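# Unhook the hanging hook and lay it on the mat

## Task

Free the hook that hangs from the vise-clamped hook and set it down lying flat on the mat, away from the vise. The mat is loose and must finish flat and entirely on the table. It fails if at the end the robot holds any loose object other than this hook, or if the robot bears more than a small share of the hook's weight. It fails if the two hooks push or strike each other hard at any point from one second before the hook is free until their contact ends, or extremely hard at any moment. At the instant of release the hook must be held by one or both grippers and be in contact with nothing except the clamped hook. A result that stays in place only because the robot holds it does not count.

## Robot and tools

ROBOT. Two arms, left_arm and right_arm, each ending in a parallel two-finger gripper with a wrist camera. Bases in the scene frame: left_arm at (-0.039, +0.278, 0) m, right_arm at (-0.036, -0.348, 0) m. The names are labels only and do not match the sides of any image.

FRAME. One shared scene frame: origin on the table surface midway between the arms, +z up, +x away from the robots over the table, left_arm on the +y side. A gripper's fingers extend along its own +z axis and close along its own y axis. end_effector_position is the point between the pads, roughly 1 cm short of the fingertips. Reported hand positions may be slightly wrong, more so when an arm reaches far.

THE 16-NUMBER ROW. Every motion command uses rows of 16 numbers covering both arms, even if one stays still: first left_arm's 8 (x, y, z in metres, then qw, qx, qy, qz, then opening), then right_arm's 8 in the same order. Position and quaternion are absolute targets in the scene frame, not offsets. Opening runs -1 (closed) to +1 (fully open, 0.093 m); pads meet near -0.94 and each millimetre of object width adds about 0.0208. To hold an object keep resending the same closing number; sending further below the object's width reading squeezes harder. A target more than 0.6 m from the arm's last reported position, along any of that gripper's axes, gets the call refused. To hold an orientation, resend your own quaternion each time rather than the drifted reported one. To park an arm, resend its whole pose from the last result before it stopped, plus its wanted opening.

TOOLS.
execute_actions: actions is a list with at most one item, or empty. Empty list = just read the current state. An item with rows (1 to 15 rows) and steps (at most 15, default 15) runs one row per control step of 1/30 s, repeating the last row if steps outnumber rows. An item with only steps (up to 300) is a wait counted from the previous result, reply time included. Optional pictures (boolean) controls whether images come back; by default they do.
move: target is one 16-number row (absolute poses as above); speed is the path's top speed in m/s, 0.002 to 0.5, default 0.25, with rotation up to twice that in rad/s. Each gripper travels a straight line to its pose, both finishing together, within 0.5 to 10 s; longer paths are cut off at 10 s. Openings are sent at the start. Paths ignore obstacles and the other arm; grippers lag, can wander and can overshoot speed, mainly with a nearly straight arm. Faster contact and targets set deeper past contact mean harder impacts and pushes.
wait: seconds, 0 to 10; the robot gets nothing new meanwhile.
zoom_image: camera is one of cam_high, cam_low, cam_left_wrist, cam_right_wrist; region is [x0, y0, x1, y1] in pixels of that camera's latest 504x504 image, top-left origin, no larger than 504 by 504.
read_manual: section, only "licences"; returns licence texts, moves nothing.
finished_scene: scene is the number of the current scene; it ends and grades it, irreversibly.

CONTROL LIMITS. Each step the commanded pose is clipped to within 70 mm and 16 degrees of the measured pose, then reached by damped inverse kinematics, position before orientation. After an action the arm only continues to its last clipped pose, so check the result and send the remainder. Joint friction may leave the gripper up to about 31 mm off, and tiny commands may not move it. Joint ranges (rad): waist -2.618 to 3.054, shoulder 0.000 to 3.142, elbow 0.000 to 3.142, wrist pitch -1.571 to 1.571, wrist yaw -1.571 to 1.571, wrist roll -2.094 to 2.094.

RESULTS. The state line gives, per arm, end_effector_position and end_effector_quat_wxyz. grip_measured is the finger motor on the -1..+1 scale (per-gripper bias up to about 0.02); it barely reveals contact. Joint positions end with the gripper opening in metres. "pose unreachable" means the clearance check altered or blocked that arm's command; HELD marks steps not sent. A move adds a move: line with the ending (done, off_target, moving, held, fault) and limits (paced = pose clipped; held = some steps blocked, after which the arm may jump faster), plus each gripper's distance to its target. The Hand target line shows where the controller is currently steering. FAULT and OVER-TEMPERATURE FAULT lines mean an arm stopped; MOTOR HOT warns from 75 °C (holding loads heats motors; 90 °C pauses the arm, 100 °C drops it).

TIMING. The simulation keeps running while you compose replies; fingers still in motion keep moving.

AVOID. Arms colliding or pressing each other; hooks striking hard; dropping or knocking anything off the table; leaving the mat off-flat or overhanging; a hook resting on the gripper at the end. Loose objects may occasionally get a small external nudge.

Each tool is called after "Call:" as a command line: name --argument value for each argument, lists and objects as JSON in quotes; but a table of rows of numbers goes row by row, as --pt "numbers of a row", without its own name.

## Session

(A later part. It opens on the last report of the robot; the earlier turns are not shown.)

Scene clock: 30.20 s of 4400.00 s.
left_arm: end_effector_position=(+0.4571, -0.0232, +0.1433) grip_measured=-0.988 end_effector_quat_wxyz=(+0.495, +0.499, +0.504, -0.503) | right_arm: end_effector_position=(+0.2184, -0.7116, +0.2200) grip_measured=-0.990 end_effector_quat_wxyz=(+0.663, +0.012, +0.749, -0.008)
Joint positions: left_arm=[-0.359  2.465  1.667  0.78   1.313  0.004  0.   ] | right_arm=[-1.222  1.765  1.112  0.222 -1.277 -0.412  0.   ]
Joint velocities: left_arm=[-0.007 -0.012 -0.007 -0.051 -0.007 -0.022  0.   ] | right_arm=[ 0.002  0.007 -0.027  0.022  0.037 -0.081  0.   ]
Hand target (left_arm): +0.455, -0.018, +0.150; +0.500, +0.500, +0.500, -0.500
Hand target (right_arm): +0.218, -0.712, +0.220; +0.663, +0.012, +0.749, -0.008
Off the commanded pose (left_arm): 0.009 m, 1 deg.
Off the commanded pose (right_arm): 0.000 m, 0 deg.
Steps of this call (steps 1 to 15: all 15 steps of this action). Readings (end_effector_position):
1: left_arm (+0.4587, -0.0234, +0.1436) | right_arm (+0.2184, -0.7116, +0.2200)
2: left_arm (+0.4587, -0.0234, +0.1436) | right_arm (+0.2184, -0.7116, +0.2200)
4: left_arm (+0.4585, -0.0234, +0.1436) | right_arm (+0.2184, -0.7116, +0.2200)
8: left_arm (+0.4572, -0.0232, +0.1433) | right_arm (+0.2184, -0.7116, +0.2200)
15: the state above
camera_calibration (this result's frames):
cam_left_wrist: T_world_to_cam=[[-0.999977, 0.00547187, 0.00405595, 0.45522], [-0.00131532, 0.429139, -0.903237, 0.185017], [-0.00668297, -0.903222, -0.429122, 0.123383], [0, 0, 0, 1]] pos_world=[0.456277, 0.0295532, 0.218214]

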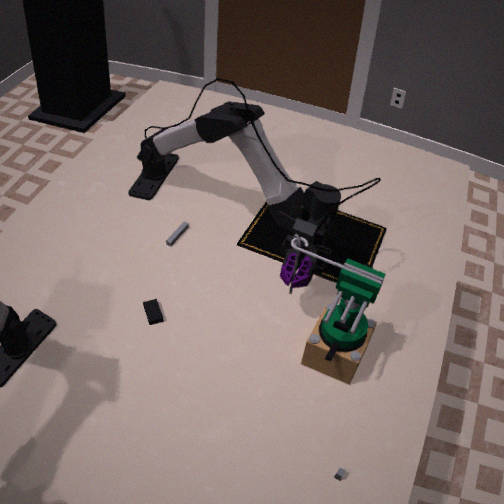

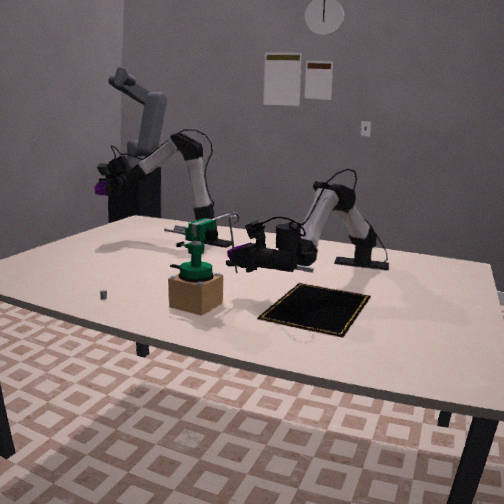

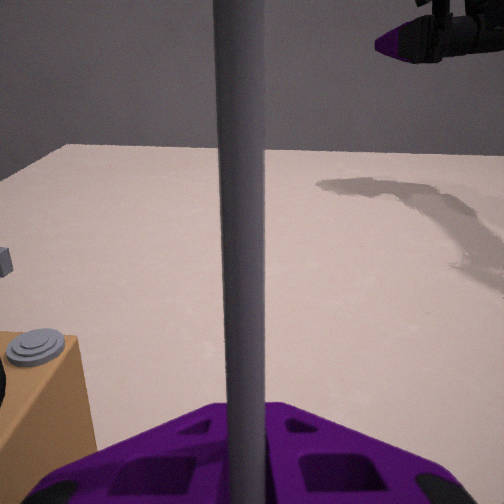

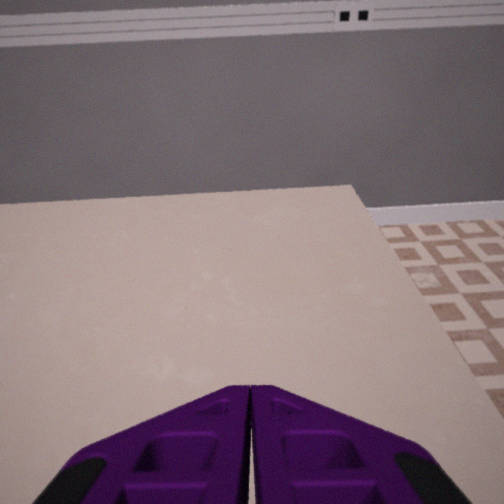

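Gripped. Lift ~4.5 cm (with slight +x to sit in loop centre).

Call:
move --target '[0.462,-0.023,0.205,0.5,0.5,0.5,-0.5,-1,0.2184,-0.7116,0.22,0.663,0.012,0.749,-0.008,-1]' --speed 0.03

Call:
zoom_image --camera "cam_high" --region '[250, 190, 350, 290]'

Call:
zoom_image --camera "cam_low" --region '[190, 180, 290, 280]'

Scene clock: 33.60 s of 4400.00 s.
left_arm: end_effector_position=(+0.4506, -0.0222, +0.1554) grip_measured=-0.988 end_effector_quat_wxyz=(+0.458, +0.484, +0.530, -0.525) | right_arm: end_effector_position=(+0.2184, -0.7116, +0.2200) grip_measured=-0.990 end_effector_quat_wxyz=(+0.663, +0.012, +0.749, -0.008)
Joint positions: left_arm=[-0.359  2.406  1.667  0.611  1.331  0.012  0.   ] | right_arm=[-1.222  1.765  1.112  0.222 -1.277 -0.412  0.   ]
Joint velocities: left_arm=[-0.007 -0.007  0.002  0.007  0.051 -0.022  0.   ] | right_arm=[-0.002 -0.002  0.002  0.007 -0.007 -0.066  0.   ]
Hand target (left_arm): +0.457, -0.021, +0.205; +0.500, +0.500, +0.500, -0.500
Hand target (right_arm): +0.218, -0.712, +0.220; +0.663, +0.012, +0.749, -0.008
Off the commanded pose (left_arm): 0.051 m, 7 deg.
Off the commanded pose (right_arm): 0.000 m, 0 deg.
move: off_target (left_arm)
camera_calibration (this result's frames):
cam_left_wrist: T_world_to_cam=[[-0.994382, 0.0223883, 0.103453, 0.431098], [-0.0820624, 0.454254, -0.887085, 0.229948], [-0.0668541, -0.890591, -0.449865, 0.159995], [0, 0, 0, 1]] pos_world=[0.458242, 0.0283844, 0.231361]

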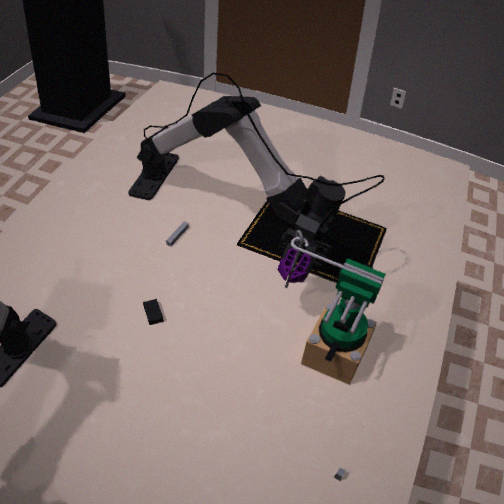

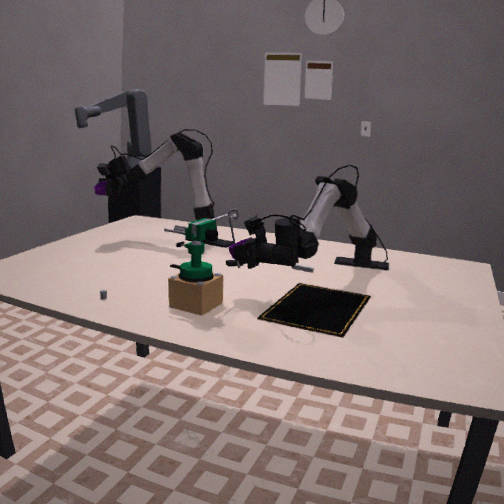

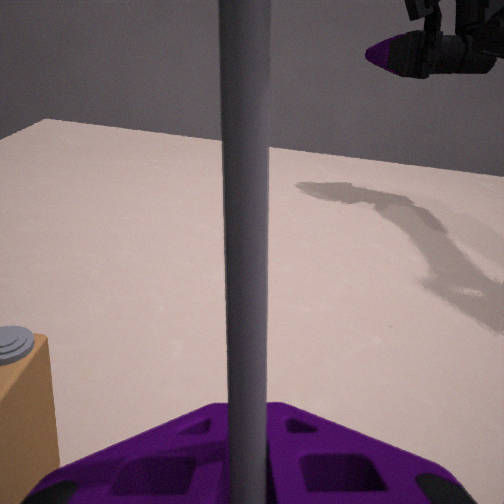

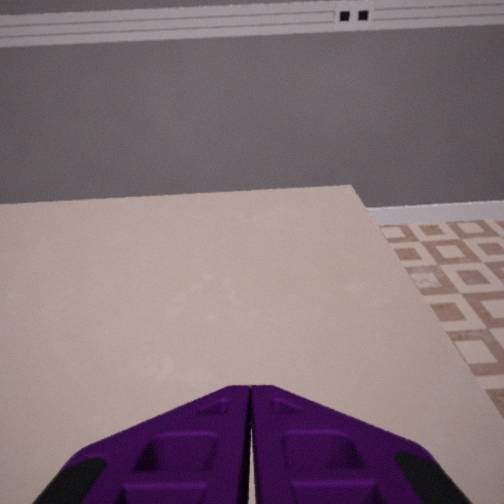

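Region (250, 190, 350, 290) of cam_high's 504x504 image, scaled by 5.040, with more detail than that image has.

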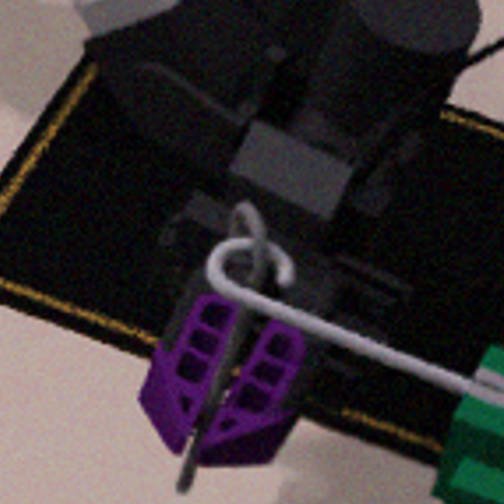

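Region (190, 180, 290, 280) of cam_low's 504x504 image, scaled by 5.040, with more detail than that image has.

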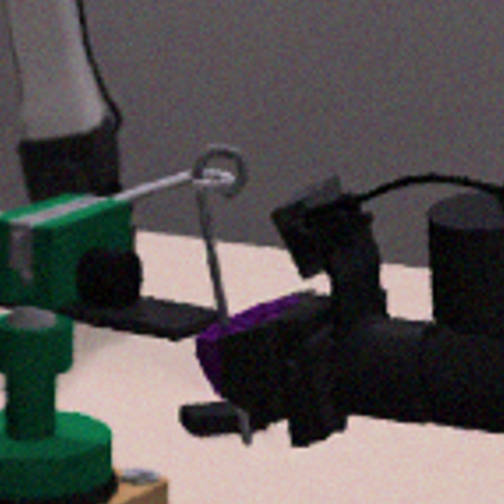

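Friction lag only; overcommand.

Call:
move --target '[0.47,-0.023,0.235,0.5,0.5,0.5,-0.5,-1,0.2184,-0.7116,0.22,0.663,0.012,0.749,-0.008,-1]' --speed 0.03

Call:
zoom_image --camera "cam_high" --region '[250, 190, 350, 290]'

Call:
zoom_image --camera "cam_low" --region '[190, 180, 290, 280]'

Scene clock: 38.23 s of 4400.00 s.
left_arm: end_effector_position=(+0.4473, -0.0224, +0.1552) grip_measured=-0.988 end_effector_quat_wxyz=(+0.433, +0.482, +0.538, -0.540) | right_arm: end_effector_position=(+0.2184, -0.7116, +0.2200) grip_measured=-0.990 end_effector_quat_wxyz=(+0.663, +0.012, +0.749, -0.008)
Joint positions: left_arm=[-0.359  2.402  1.693  0.505  1.36   0.035  0.   ] | right_arm=[-1.222  1.765  1.112  0.222 -1.277 -0.412  0.   ]
Joint velocities: left_arm=[-0.007  0.002 -0.002  0.022 -0.037 -0.007  0.   ] | right_arm=[-0.002 -0.007 -0.022  0.022  0.007 -0.037  0.   ]
Hand target (left_arm): +0.458, -0.019, +0.227; +0.500, +0.500, +0.499, -0.501
Hand target (right_arm): +0.218, -0.712, +0.220; +0.663, +0.012, +0.749, -0.008
Off the commanded pose (left_arm): 0.083 m, 10 deg; position clipped at the last step of the last action.
Off the commanded pose (right_arm): 0.000 m, 0 deg.
move: off_target (left_arm); limits=paced
camera_calibration (this result's frames):
cam_left_wrist: T_world_to_cam=[[-0.986733, 0.0489987, 0.154784, 0.417028], [-0.114008, 0.469646, -0.875462, 0.242385], [-0.11559, -0.881494, -0.457829, 0.182715], [0, 0, 0, 1]] pos_world=[0.46025, 0.0267929, 0.231302]

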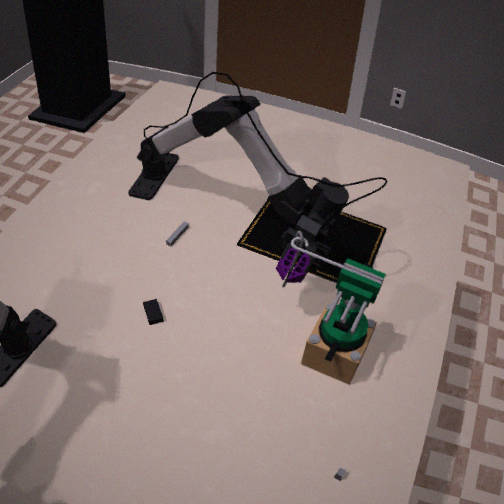

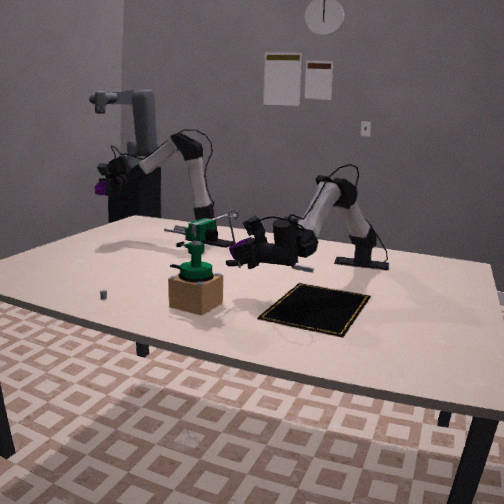

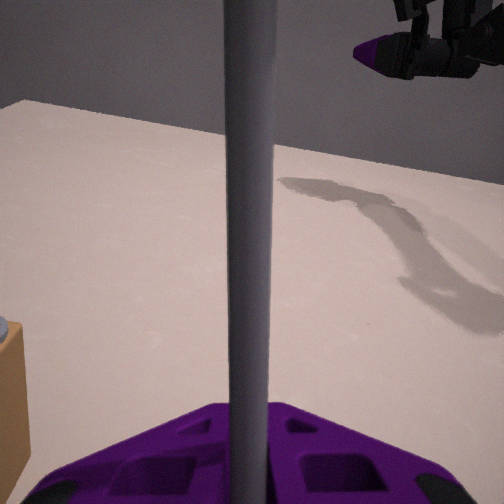

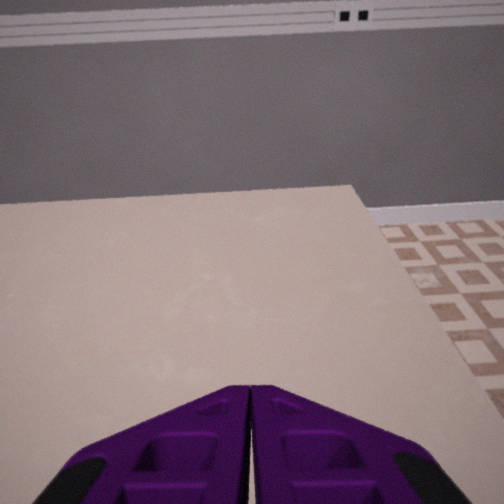

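Region (250, 190, 350, 290) of cam_high's 504x504 image, scaled by 5.040, with more detail than that image has.

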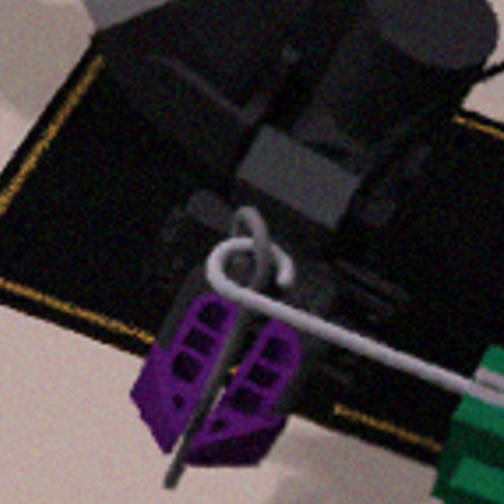

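Region (190, 180, 290, 280) of cam_low's 504x504 image, scaled by 5.040, with more detail than that image has.

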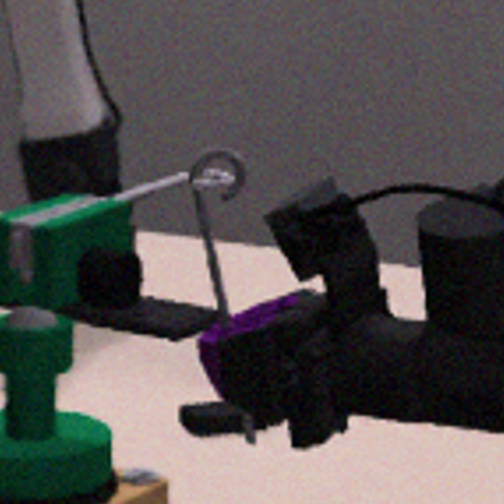

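Call:
move --target '[0.455,-0.023,0.13,0.5,0.5,0.5,-0.5,-1,0.2184,-0.7116,0.22,0.663,0.012,0.749,-0.008,-1]' --speed 0.03

Call:
move --target '[0.455,-0.023,0.13,0.5,0.5,0.5,-0.5,0.0,0.2184,-0.7116,0.22,0.663,0.012,0.749,-0.008,-1]'

Call:
move --target '[0.455,-0.018,0.075,0.5,0.5,0.5,-0.5,0.0,0.2184,-0.7116,0.22,0.663,0.012,0.749,-0.008,-1]' --speed 0.05

Call:
zoom_image --camera "cam_low" --region '[190, 200, 290, 300]'

Scene clock: 43.80 s of 4400.00 s.
left_arm: end_effector_position=(+0.4589, -0.0235, +0.1431) grip_measured=-0.988 end_effector_quat_wxyz=(+0.506, +0.504, +0.493, -0.496) | right_arm: end_effector_position=(+0.2184, -0.7116, +0.2200) grip_measured=-0.990 end_effector_quat_wxyz=(+0.663, +0.012, +0.749, -0.008)
Joint positions: left_arm=[-0.359  2.48   1.674  0.829  1.31  -0.001  0.   ] | right_arm=[-1.222  1.765  1.112  0.222 -1.277 -0.412  0.   ]
Joint velocities: left_arm=[-0.002  0.012 -0.007  0.022 -0.066 -0.022  0.   ] | right_arm=[-0.007 -0.012  0.002 -0.007  0.066  0.007  0.   ]
Hand target (left_arm): +0.456, -0.023, +0.131; +0.500, +0.499, +0.500, -0.501
Hand target (right_arm): +0.218, -0.712, +0.220; +0.663, +0.012, +0.749, -0.008
Off the commanded pose (left_arm): 0.014 m, 1 deg.
Off the commanded pose (right_arm): 0.000 m, 0 deg.
move: off_target (left_arm)
camera_calibration (this result's frames):
cam_left_wrist: T_world_to_cam=[[-0.999556, 0.00229088, -0.0297151, 0.461614], [0.027931, 0.419818, -0.907178, 0.171862], [0.0103967, -0.907605, -0.419696, 0.113677], [0, 0, 0, 1]] pos_world=[0.455427, 0.029966, 0.217336]

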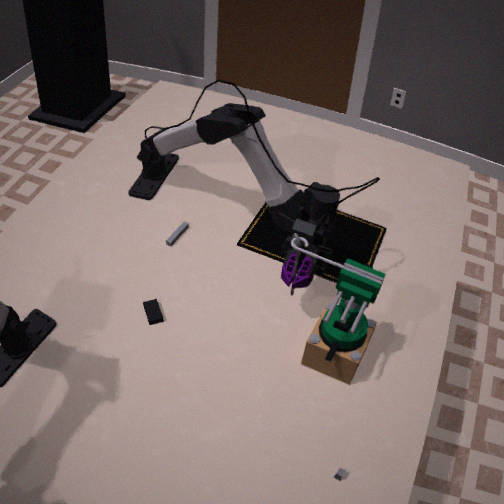

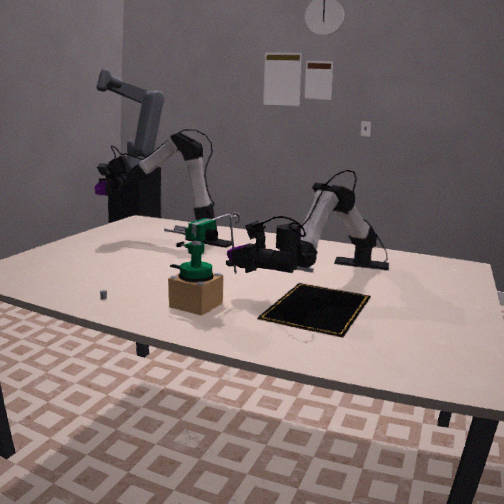

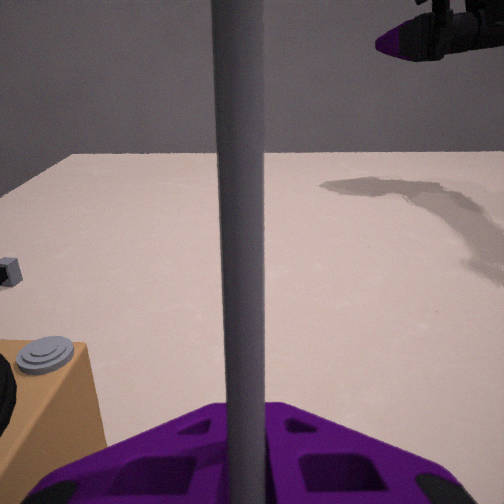

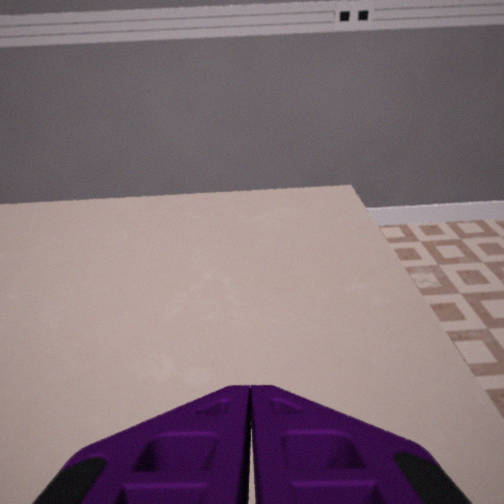

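Scene clock: 44.50 s of 4400.00 s.
left_arm: end_effector_position=(+0.4589, -0.0235, +0.1431) grip_measured=-0.002 end_effector_quat_wxyz=(+0.507, +0.504, +0.493, -0.496) | right_arm: end_effector_position=(+0.2184, -0.7116, +0.2200) grip_measured=-0.990 end_effector_quat_wxyz=(+0.663, +0.012, +0.749, -0.008)
Joint positions: left_arm=[-0.359  2.48   1.674  0.829  1.31  -0.002  0.045] | right_arm=[-1.222  1.765  1.112  0.222 -1.277 -0.412  0.   ]
Joint velocities: left_arm=[-0.012 -0.007  0.017 -0.022  0.007  0.037  0.   ] | right_arm=[-0.007 -0.017 -0.002 -0.007  0.007 -0.037  0.   ]
Hand target (left_arm): +0.455, -0.023, +0.130; +0.500, +0.500, +0.500, -0.500
Hand target (right_arm): +0.218, -0.712, +0.220; +0.663, +0.012, +0.749, -0.008
Off the commanded pose (left_arm): 0.014 m, 1 deg.
Off the commanded pose (right_arm): 0.000 m, 0 deg.
move: off_target (left_arm)
camera_calibration (this result's frames):
cam_left_wrist: T_world_to_cam=[[-0.999557, 0.00190874, -0.0297001, 0.461668], [0.0277581, 0.419732, -0.907224, 0.171986], [0.0107344, -0.907646, -0.419599, 0.113527], [0, 0, 0, 1]] pos_world=[0.455471, 0.0299729, 0.217377]

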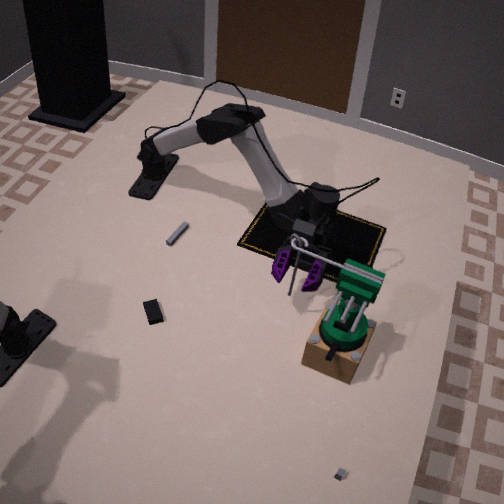

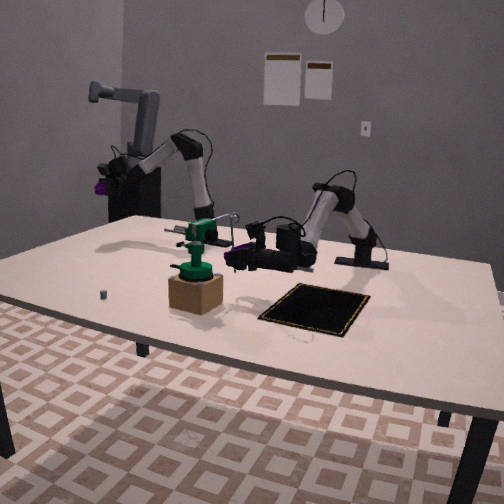

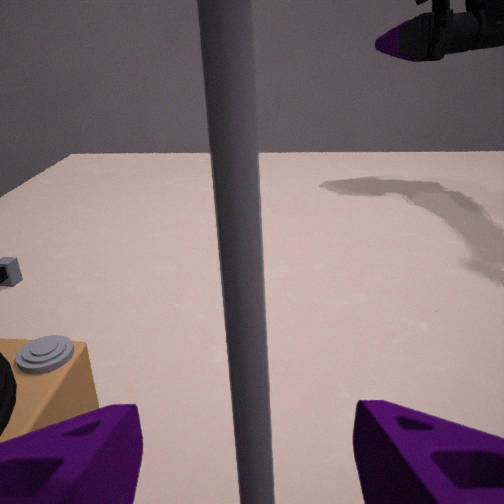

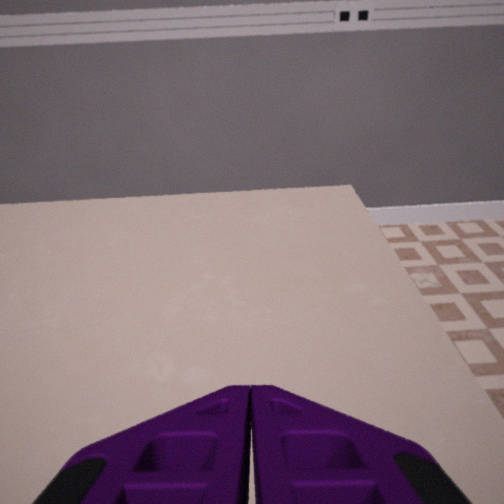

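Scene clock: 46.20 s of 4400.00 s.
left_arm: end_effector_position=(+0.4583, -0.0234, +0.0789) grip_measured=-0.002 end_effector_quat_wxyz=(+0.497, +0.499, +0.502, -0.501) | right_arm: end_effector_position=(+0.2184, -0.7116, +0.2200) grip_measured=-0.990 end_effector_quat_wxyz=(+0.663, +0.012, +0.749, -0.008)
Joint positions: left_arm=[-0.359  2.623  1.674  0.939  1.311  0.003  0.045] | right_arm=[-1.222  1.765  1.112  0.222 -1.277 -0.412  0.   ]
Joint velocities: left_arm=[-0.012 -0.007 -0.002  0.051  0.007 -0.066  0.   ] | right_arm=[ 0.002 -0.022 -0.002 -0.037  0.066 -0.007  0.   ]
Hand target (left_arm): +0.456, -0.018, +0.075; +0.499, +0.501, +0.500, -0.500
Hand target (right_arm): +0.218, -0.712, +0.220; +0.663, +0.012, +0.749, -0.008
Off the commanded pose (left_arm): 0.007 m, 0 deg.
Off the commanded pose (right_arm): 0.000 m, 0 deg.
move: done
camera_calibration (this result's frames):
cam_left_wrist: T_world_to_cam=[[-0.999992, 0.00318327, -0.00258087, 0.457232], [0.00369396, 0.427479, -0.904018, 0.124649], [-0.00177446, -0.90402, -0.427487, 0.0931291], [0, 0, 0, 1]] pos_world=[0.456933, 0.0294503, 0.153676]

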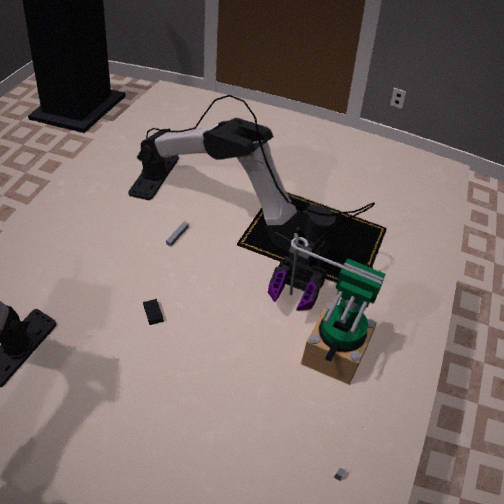

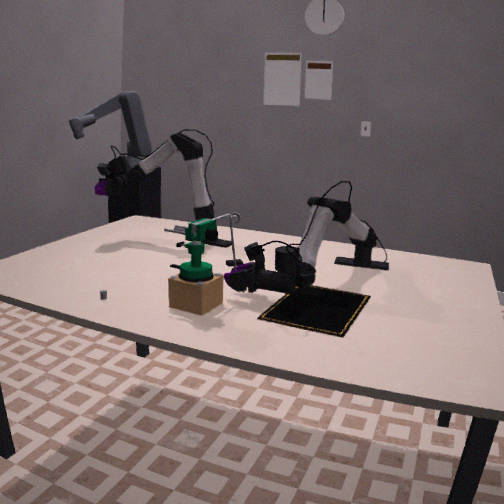

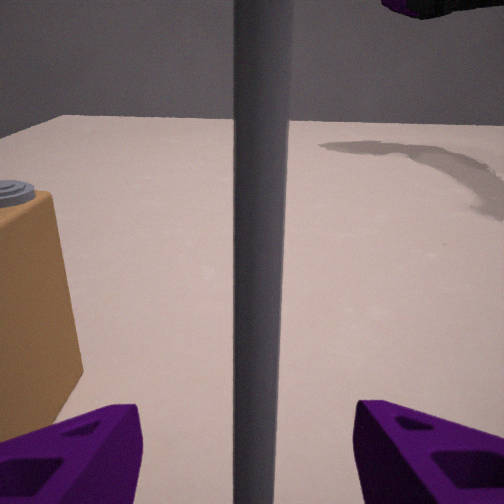

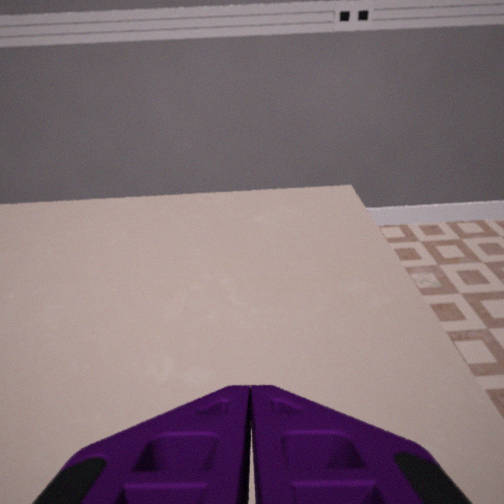

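Region (190, 200, 290, 300) of cam_low's 504x504 image, scaled by 5.040, with more detail than that image has.

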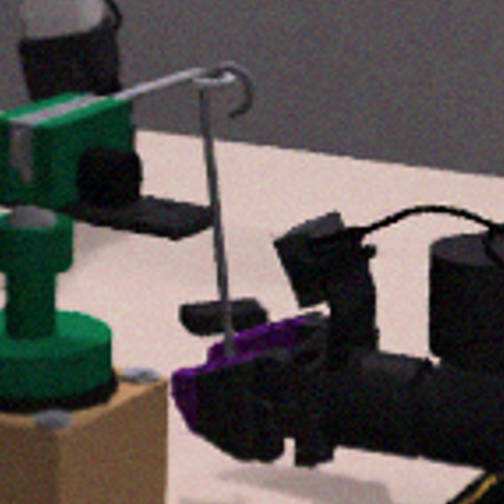

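Call:
move --target '[0.455,-0.02,0.10,0.5,0.5,0.5,-0.5,0.0,0.2184,-0.7116,0.22,0.663,0.012,0.749,-0.008,-1]' --speed 0.05

Call:
execute_actions --actions '[{"rows":[[0.455,-0.02,0.10,0.5,0.5,0.5,-0.5,-1,0.2184,-0.7116,0.22,0.663,0.012,0.749,-0.008,-1]],"steps":15}]' --pictures false

Call:
move --target '[0.462,-0.02,0.15,0.5,0.5,0.5,-0.5,-1,0.2184,-0.7116,0.22,0.663,0.012,0.749,-0.008,-1]' --speed 0.03

Call:
zoom_image --camera "cam_high" --region '[250, 190, 350, 290]'

Call:
zoom_image --camera "cam_low" --region '[190, 180, 290, 280]'

Scene clock: 48.33 s of 4400.00 s.
left_arm: end_effector_position=(+0.4570, -0.0230, +0.0971) grip_measured=-0.002 end_effector_quat_wxyz=(+0.503, +0.503, +0.496, -0.498) | right_arm: end_effector_position=(+0.2184, -0.7116, +0.2200) grip_measured=-0.990 end_effector_quat_wxyz=(+0.663, +0.012, +0.749, -0.008)
Joint positions: left_arm=[-0.359  2.578  1.658  0.929  1.311  0.003  0.045] | right_arm=[-1.222  1.765  1.112  0.222 -1.277 -0.412  0.   ]
Joint velocities: left_arm=[-0.002 -0.017 -0.017 -0.007 -0.051 -0.007  0.001] | right_arm=[-0.002  0.007  0.007 -0.007 -0.007 -0.066  0.   ]
Hand target (left_arm): +0.455, -0.020, +0.100; +0.500, +0.500, +0.500, -0.500
Hand target (right_arm): +0.218, -0.712, +0.220; +0.663, +0.012, +0.749, -0.008
Off the commanded pose (left_arm): 0.005 m, 1 deg.
Off the commanded pose (right_arm): 0.000 m, 0 deg.
move: done
camera_calibration (this result's frames):
cam_left_wrist: T_world_to_cam=[[-0.999758, 0.00312093, -0.0217592, 0.457701], [0.0210377, 0.422843, -0.905959, 0.133116], [0.0063733, -0.906197, -0.422807, 0.097003], [0, 0, 0, 1]] pos_world=[0.454172, 0.0301884, 0.17157]

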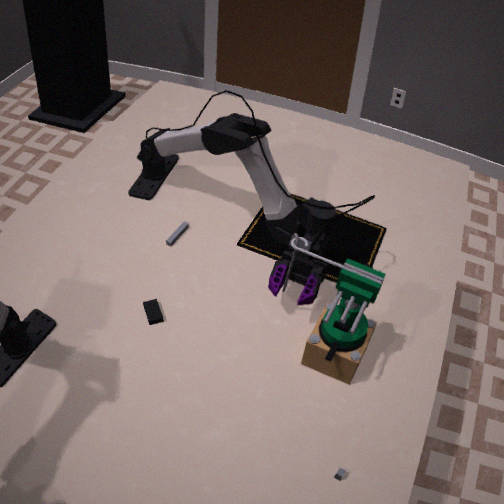

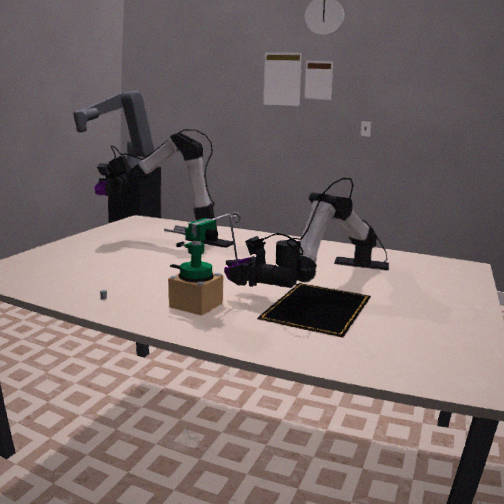

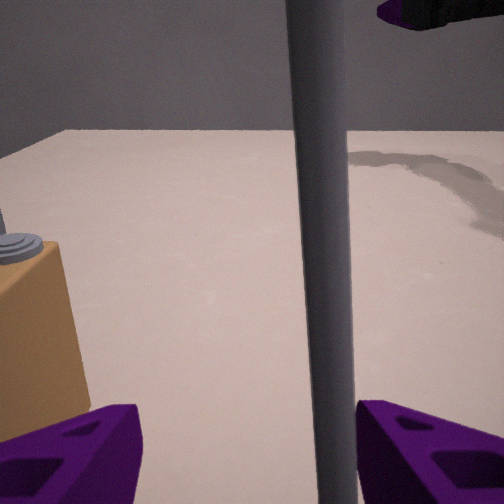

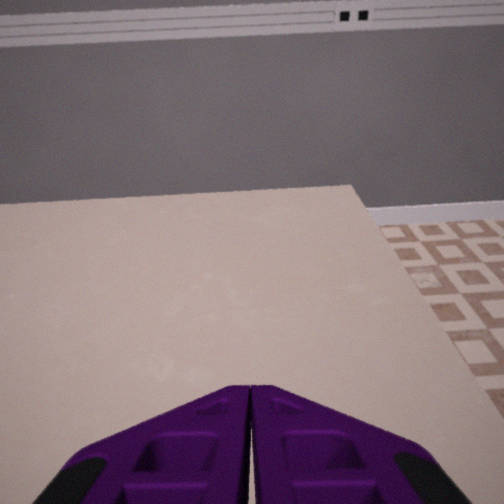

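Scene clock: 48.83 s of 4400.00 s.
left_arm: end_effector_position=(+0.4569, -0.0230, +0.0966) grip_measured=-0.988 end_effector_quat_wxyz=(+0.502, +0.502, +0.497, -0.499) | right_arm: end_effector_position=(+0.2184, -0.7116, +0.2200) grip_measured=-0.990 end_effector_quat_wxyz=(+0.663, +0.012, +0.749, -0.008)
Joint positions: left_arm=[-0.359  2.578  1.658  0.926  1.311  0.003  0.   ] | right_arm=[-1.222  1.765  1.112  0.222 -1.277 -0.412  0.   ]
Joint velocities: left_arm=[-0.017  0.017 -0.002  0.037  0.081 -0.007  0.   ] | right_arm=[ 0.002 -0.007 -0.017  0.037 -0.022  0.007  0.   ]
Hand target (left_arm): +0.455, -0.020, +0.100; +0.500, +0.500, +0.500, -0.500
Hand target (right_arm): +0.218, -0.712, +0.220; +0.663, +0.012, +0.749, -0.008
Off the commanded pose (left_arm): 0.005 m, 1 deg.
Off the commanded pose (right_arm): 0.000 m, 0 deg.
Steps of this call (steps 1 to 15: all 15 steps of this action). Readings (end_effector_position):
1: left_arm (+0.4569, -0.0230, +0.0968) | right_arm (+0.2184, -0.7116, +0.2200)
2: left_arm (+0.4569, -0.0230, +0.0967) | right_arm (+0.2184, -0.7116, +0.2200)
4: left_arm (+0.4569, -0.0230, +0.0966) | right_arm (+0.2184, -0.7116, +0.2200)
8: left_arm (+0.4569, -0.0230, +0.0966) | right_arm (+0.2184, -0.7116, +0.2200)
15: the state above

Scene clock: 51.10 s of 4400.00 s.
left_arm: end_effector_position=(+0.4527, -0.0221, +0.1097) grip_measured=-0.988 end_effector_quat_wxyz=(+0.469, +0.495, +0.517, -0.518) | right_arm: end_effector_position=(+0.2184, -0.7116, +0.2200) grip_measured=-0.990 end_effector_quat_wxyz=(+0.663, +0.012, +0.749, -0.008)
Joint positions: left_arm=[-0.358  2.518  1.658  0.76   1.337  0.027  0.   ] | right_arm=[-1.222  1.765  1.112  0.222 -1.277 -0.412  0.   ]
Joint velocities: left_arm=[ 0.022 -0.012  0.002 -0.051 -0.022  0.154  0.   ] | right_arm=[ 0.007  0.012  0.002 -0.022  0.022 -0.007  0.   ]
Hand target (left_arm): +0.459, -0.019, +0.150; +0.500, +0.500, +0.500, -0.500
Hand target (right_arm): +0.218, -0.712, +0.220; +0.663, +0.012, +0.749, -0.008
Off the commanded pose (left_arm): 0.041 m, 5 deg.
Off the commanded pose (right_arm): 0.000 m, 0 deg.
move: off_target (left_arm)
camera_calibration (this result's frames):
cam_left_wrist: T_world_to_cam=[[-0.99773, 0.0276128, 0.0614177, 0.444188], [-0.0426171, 0.447248, -0.893394, 0.172238], [-0.0521381, -0.893984, -0.445056, 0.132378], [0, 0, 0, 1]] pos_world=[0.457422, 0.0290456, 0.185512]

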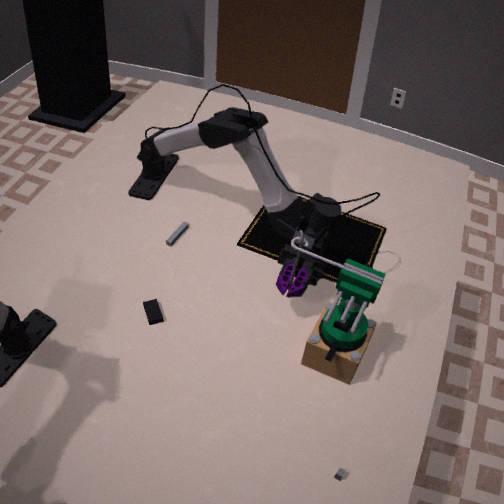

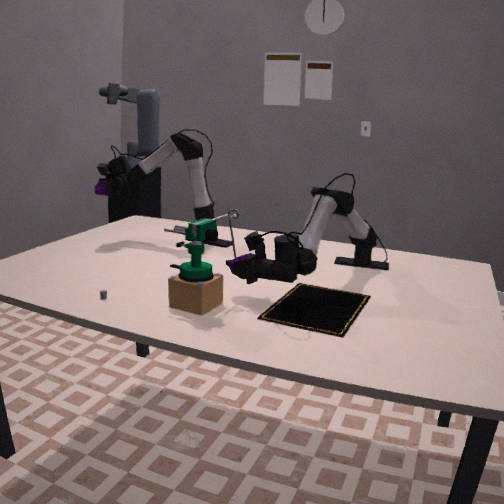

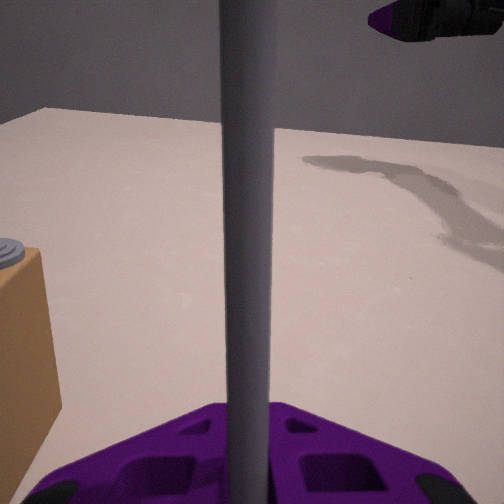

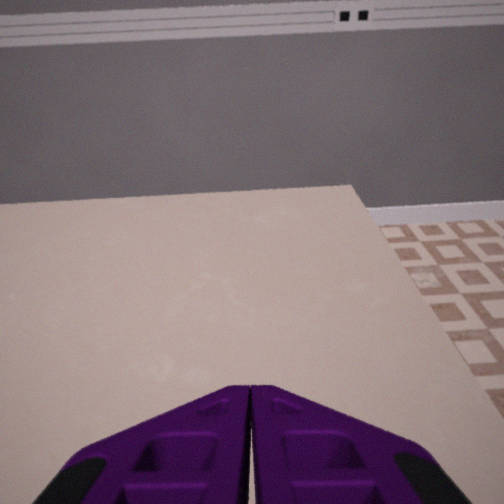

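Region (250, 190, 350, 290) of cam_high's 504x504 image, scaled by 5.040, with more detail than that image has.

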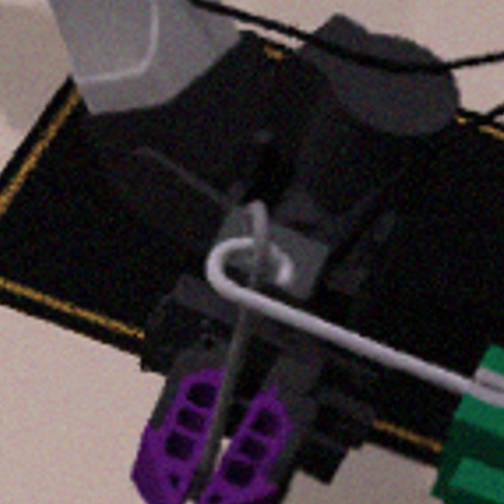

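Region (190, 180, 290, 280) of cam_low's 504x504 image, scaled by 5.040, with more detail than that image has.

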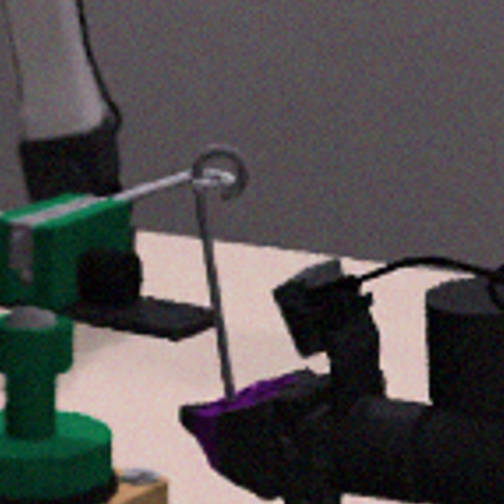

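Call:
move --target '[0.44,-0.022,0.11,0.5,0.5,0.5,-0.5,-1,0.2184,-0.7116,0.22,0.663,0.012,0.749,-0.008,-1]' --speed 0.02

Call:
move --target '[0.44,-0.022,0.15,0.5,0.5,0.5,-0.5,-1,0.2184,-0.7116,0.22,0.663,0.012,0.749,-0.008,-1]' --speed 0.02

Call:
zoom_image --camera "cam_high" --region '[250, 190, 350, 290]'

Call:
zoom_image --camera "cam_low" --region '[190, 180, 290, 280]'

Scene clock: 55.70 s of 4400.00 s.
left_arm: end_effector_position=(+0.4457, -0.0187, +0.0984) grip_measured=-0.988 end_effector_quat_wxyz=(+0.491, +0.492, +0.513, -0.504) | right_arm: end_effector_position=(+0.2184, -0.7116, +0.2200) grip_measured=-0.990 end_effector_quat_wxyz=(+0.663, +0.012, +0.749, -0.008)
Joint positions: left_arm=[-0.357  2.52   1.571  0.909  1.304  0.004  0.   ] | right_arm=[-1.222  1.765  1.112  0.222 -1.277 -0.412  0.   ]
Joint velocities: left_arm=[ 0.002 -0.002 -0.037 -0.037 -0.022 -0.11   0.   ] | right_arm=[ 0.022  0.002  0.012 -0.037 -0.022 -0.007  0.   ]
Hand target (left_arm): +0.440, -0.022, +0.110; +0.500, +0.500, +0.500, -0.500
Hand target (right_arm): +0.218, -0.712, +0.220; +0.663, +0.012, +0.749, -0.008
Off the commanded pose (left_arm): 0.013 m, 2 deg.
Off the commanded pose (right_arm): 0.000 m, 0 deg.
move: off_target (left_arm)
camera_calibration (this result's frames):
cam_left_wrist: T_world_to_cam=[[-0.999683, -0.00528409, 0.0246071, 0.441705], [-0.0244594, 0.434355, -0.90041, 0.152669], [-0.00593039, -0.900726, -0.434347, 0.108334], [0, 0, 0, 1]] pos_world=[0.445942, 0.033601, 0.17365]

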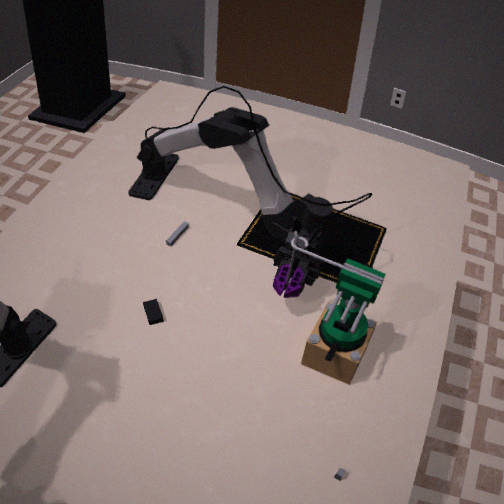

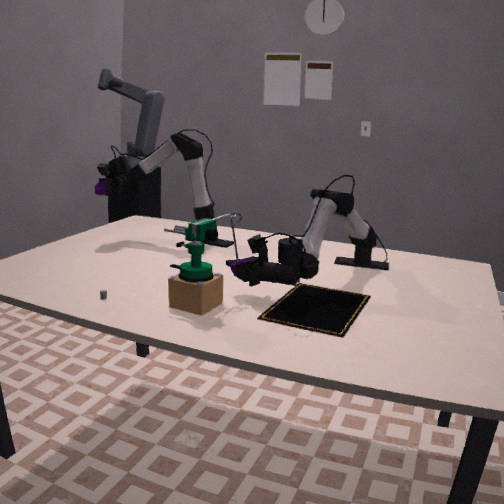

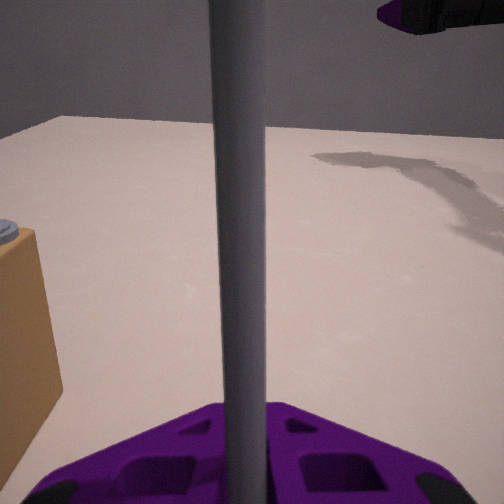

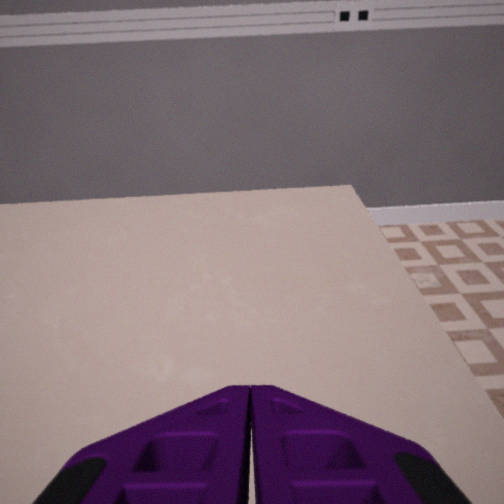

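Scene clock: 58.53 s of 4400.00 s.
left_arm: end_effector_position=(+0.4465, -0.0185, +0.1353) grip_measured=-0.988 end_effector_quat_wxyz=(+0.492, +0.489, +0.516, -0.503) | right_arm: end_effector_position=(+0.2184, -0.7116, +0.2200) grip_measured=-0.990 end_effector_quat_wxyz=(+0.663, +0.012, +0.749, -0.008)
Joint positions: left_arm=[-0.357  2.43   1.571  0.822  1.296 -0.004  0.   ] | right_arm=[-1.222  1.765  1.112  0.222 -1.277 -0.412  0.   ]
Joint velocities: left_arm=[ 0.002 -0.012 -0.002 -0.007 -0.066 -0.007  0.   ] | right_arm=[-0.022  0.002 -0.027 -0.037 -0.051  0.022  0.   ]
Hand target (left_arm): +0.439, -0.022, +0.150; +0.500, +0.500, +0.500, -0.500
Hand target (right_arm): +0.218, -0.712, +0.220; +0.663, +0.012, +0.749, -0.008
Off the commanded pose (left_arm): 0.016 m, 2 deg.
Off the commanded pose (right_arm): 0.000 m, 0 deg.
move: off_target (left_arm)
camera_calibration (this result's frames):
cam_left_wrist: T_world_to_cam=[[-0.999456, -0.0137368, 0.0299701, 0.440553], [-0.0329623, 0.433601, -0.900502, 0.189589], [-0.000625093, -0.901, -0.433818, 0.122081], [0, 0, 0, 1]] pos_world=[0.446639, 0.0338406, 0.210482]

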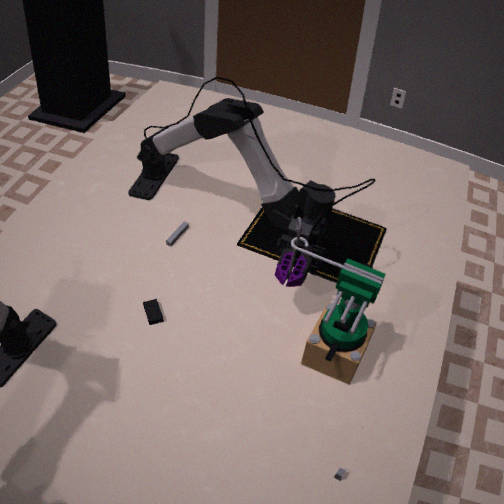

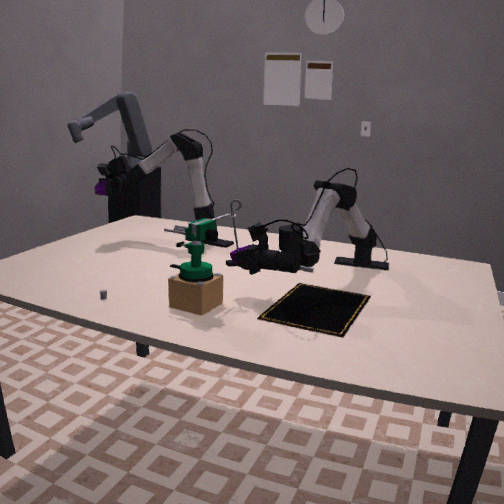

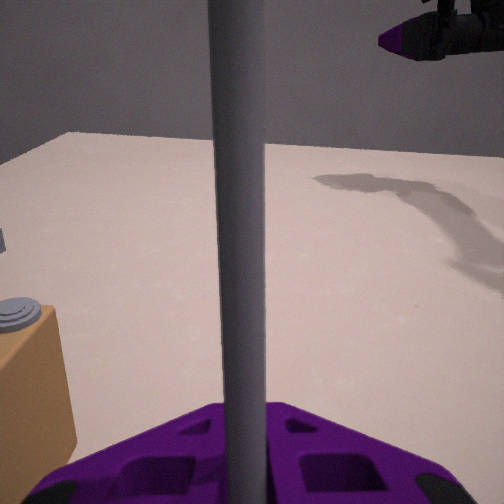

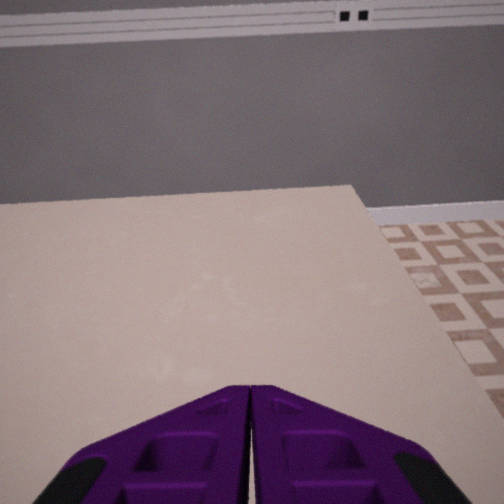

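Region (250, 190, 350, 290) of cam_high's 504x504 image, scaled by 5.040, with more detail than that image has.

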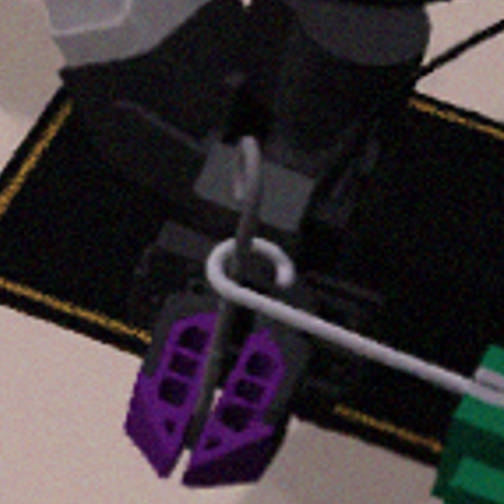

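Region (190, 180, 290, 280) of cam_low's 504x504 image, scaled by 5.040, with more detail than that image has.

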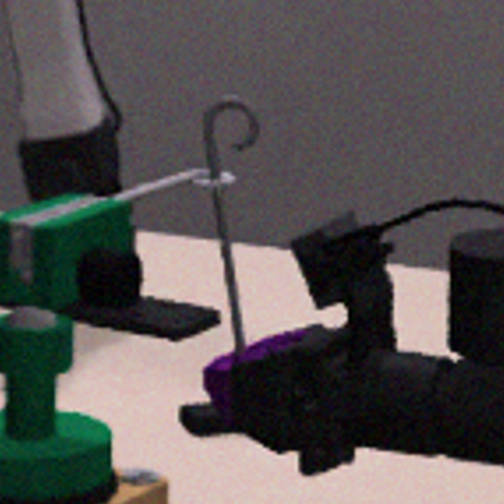

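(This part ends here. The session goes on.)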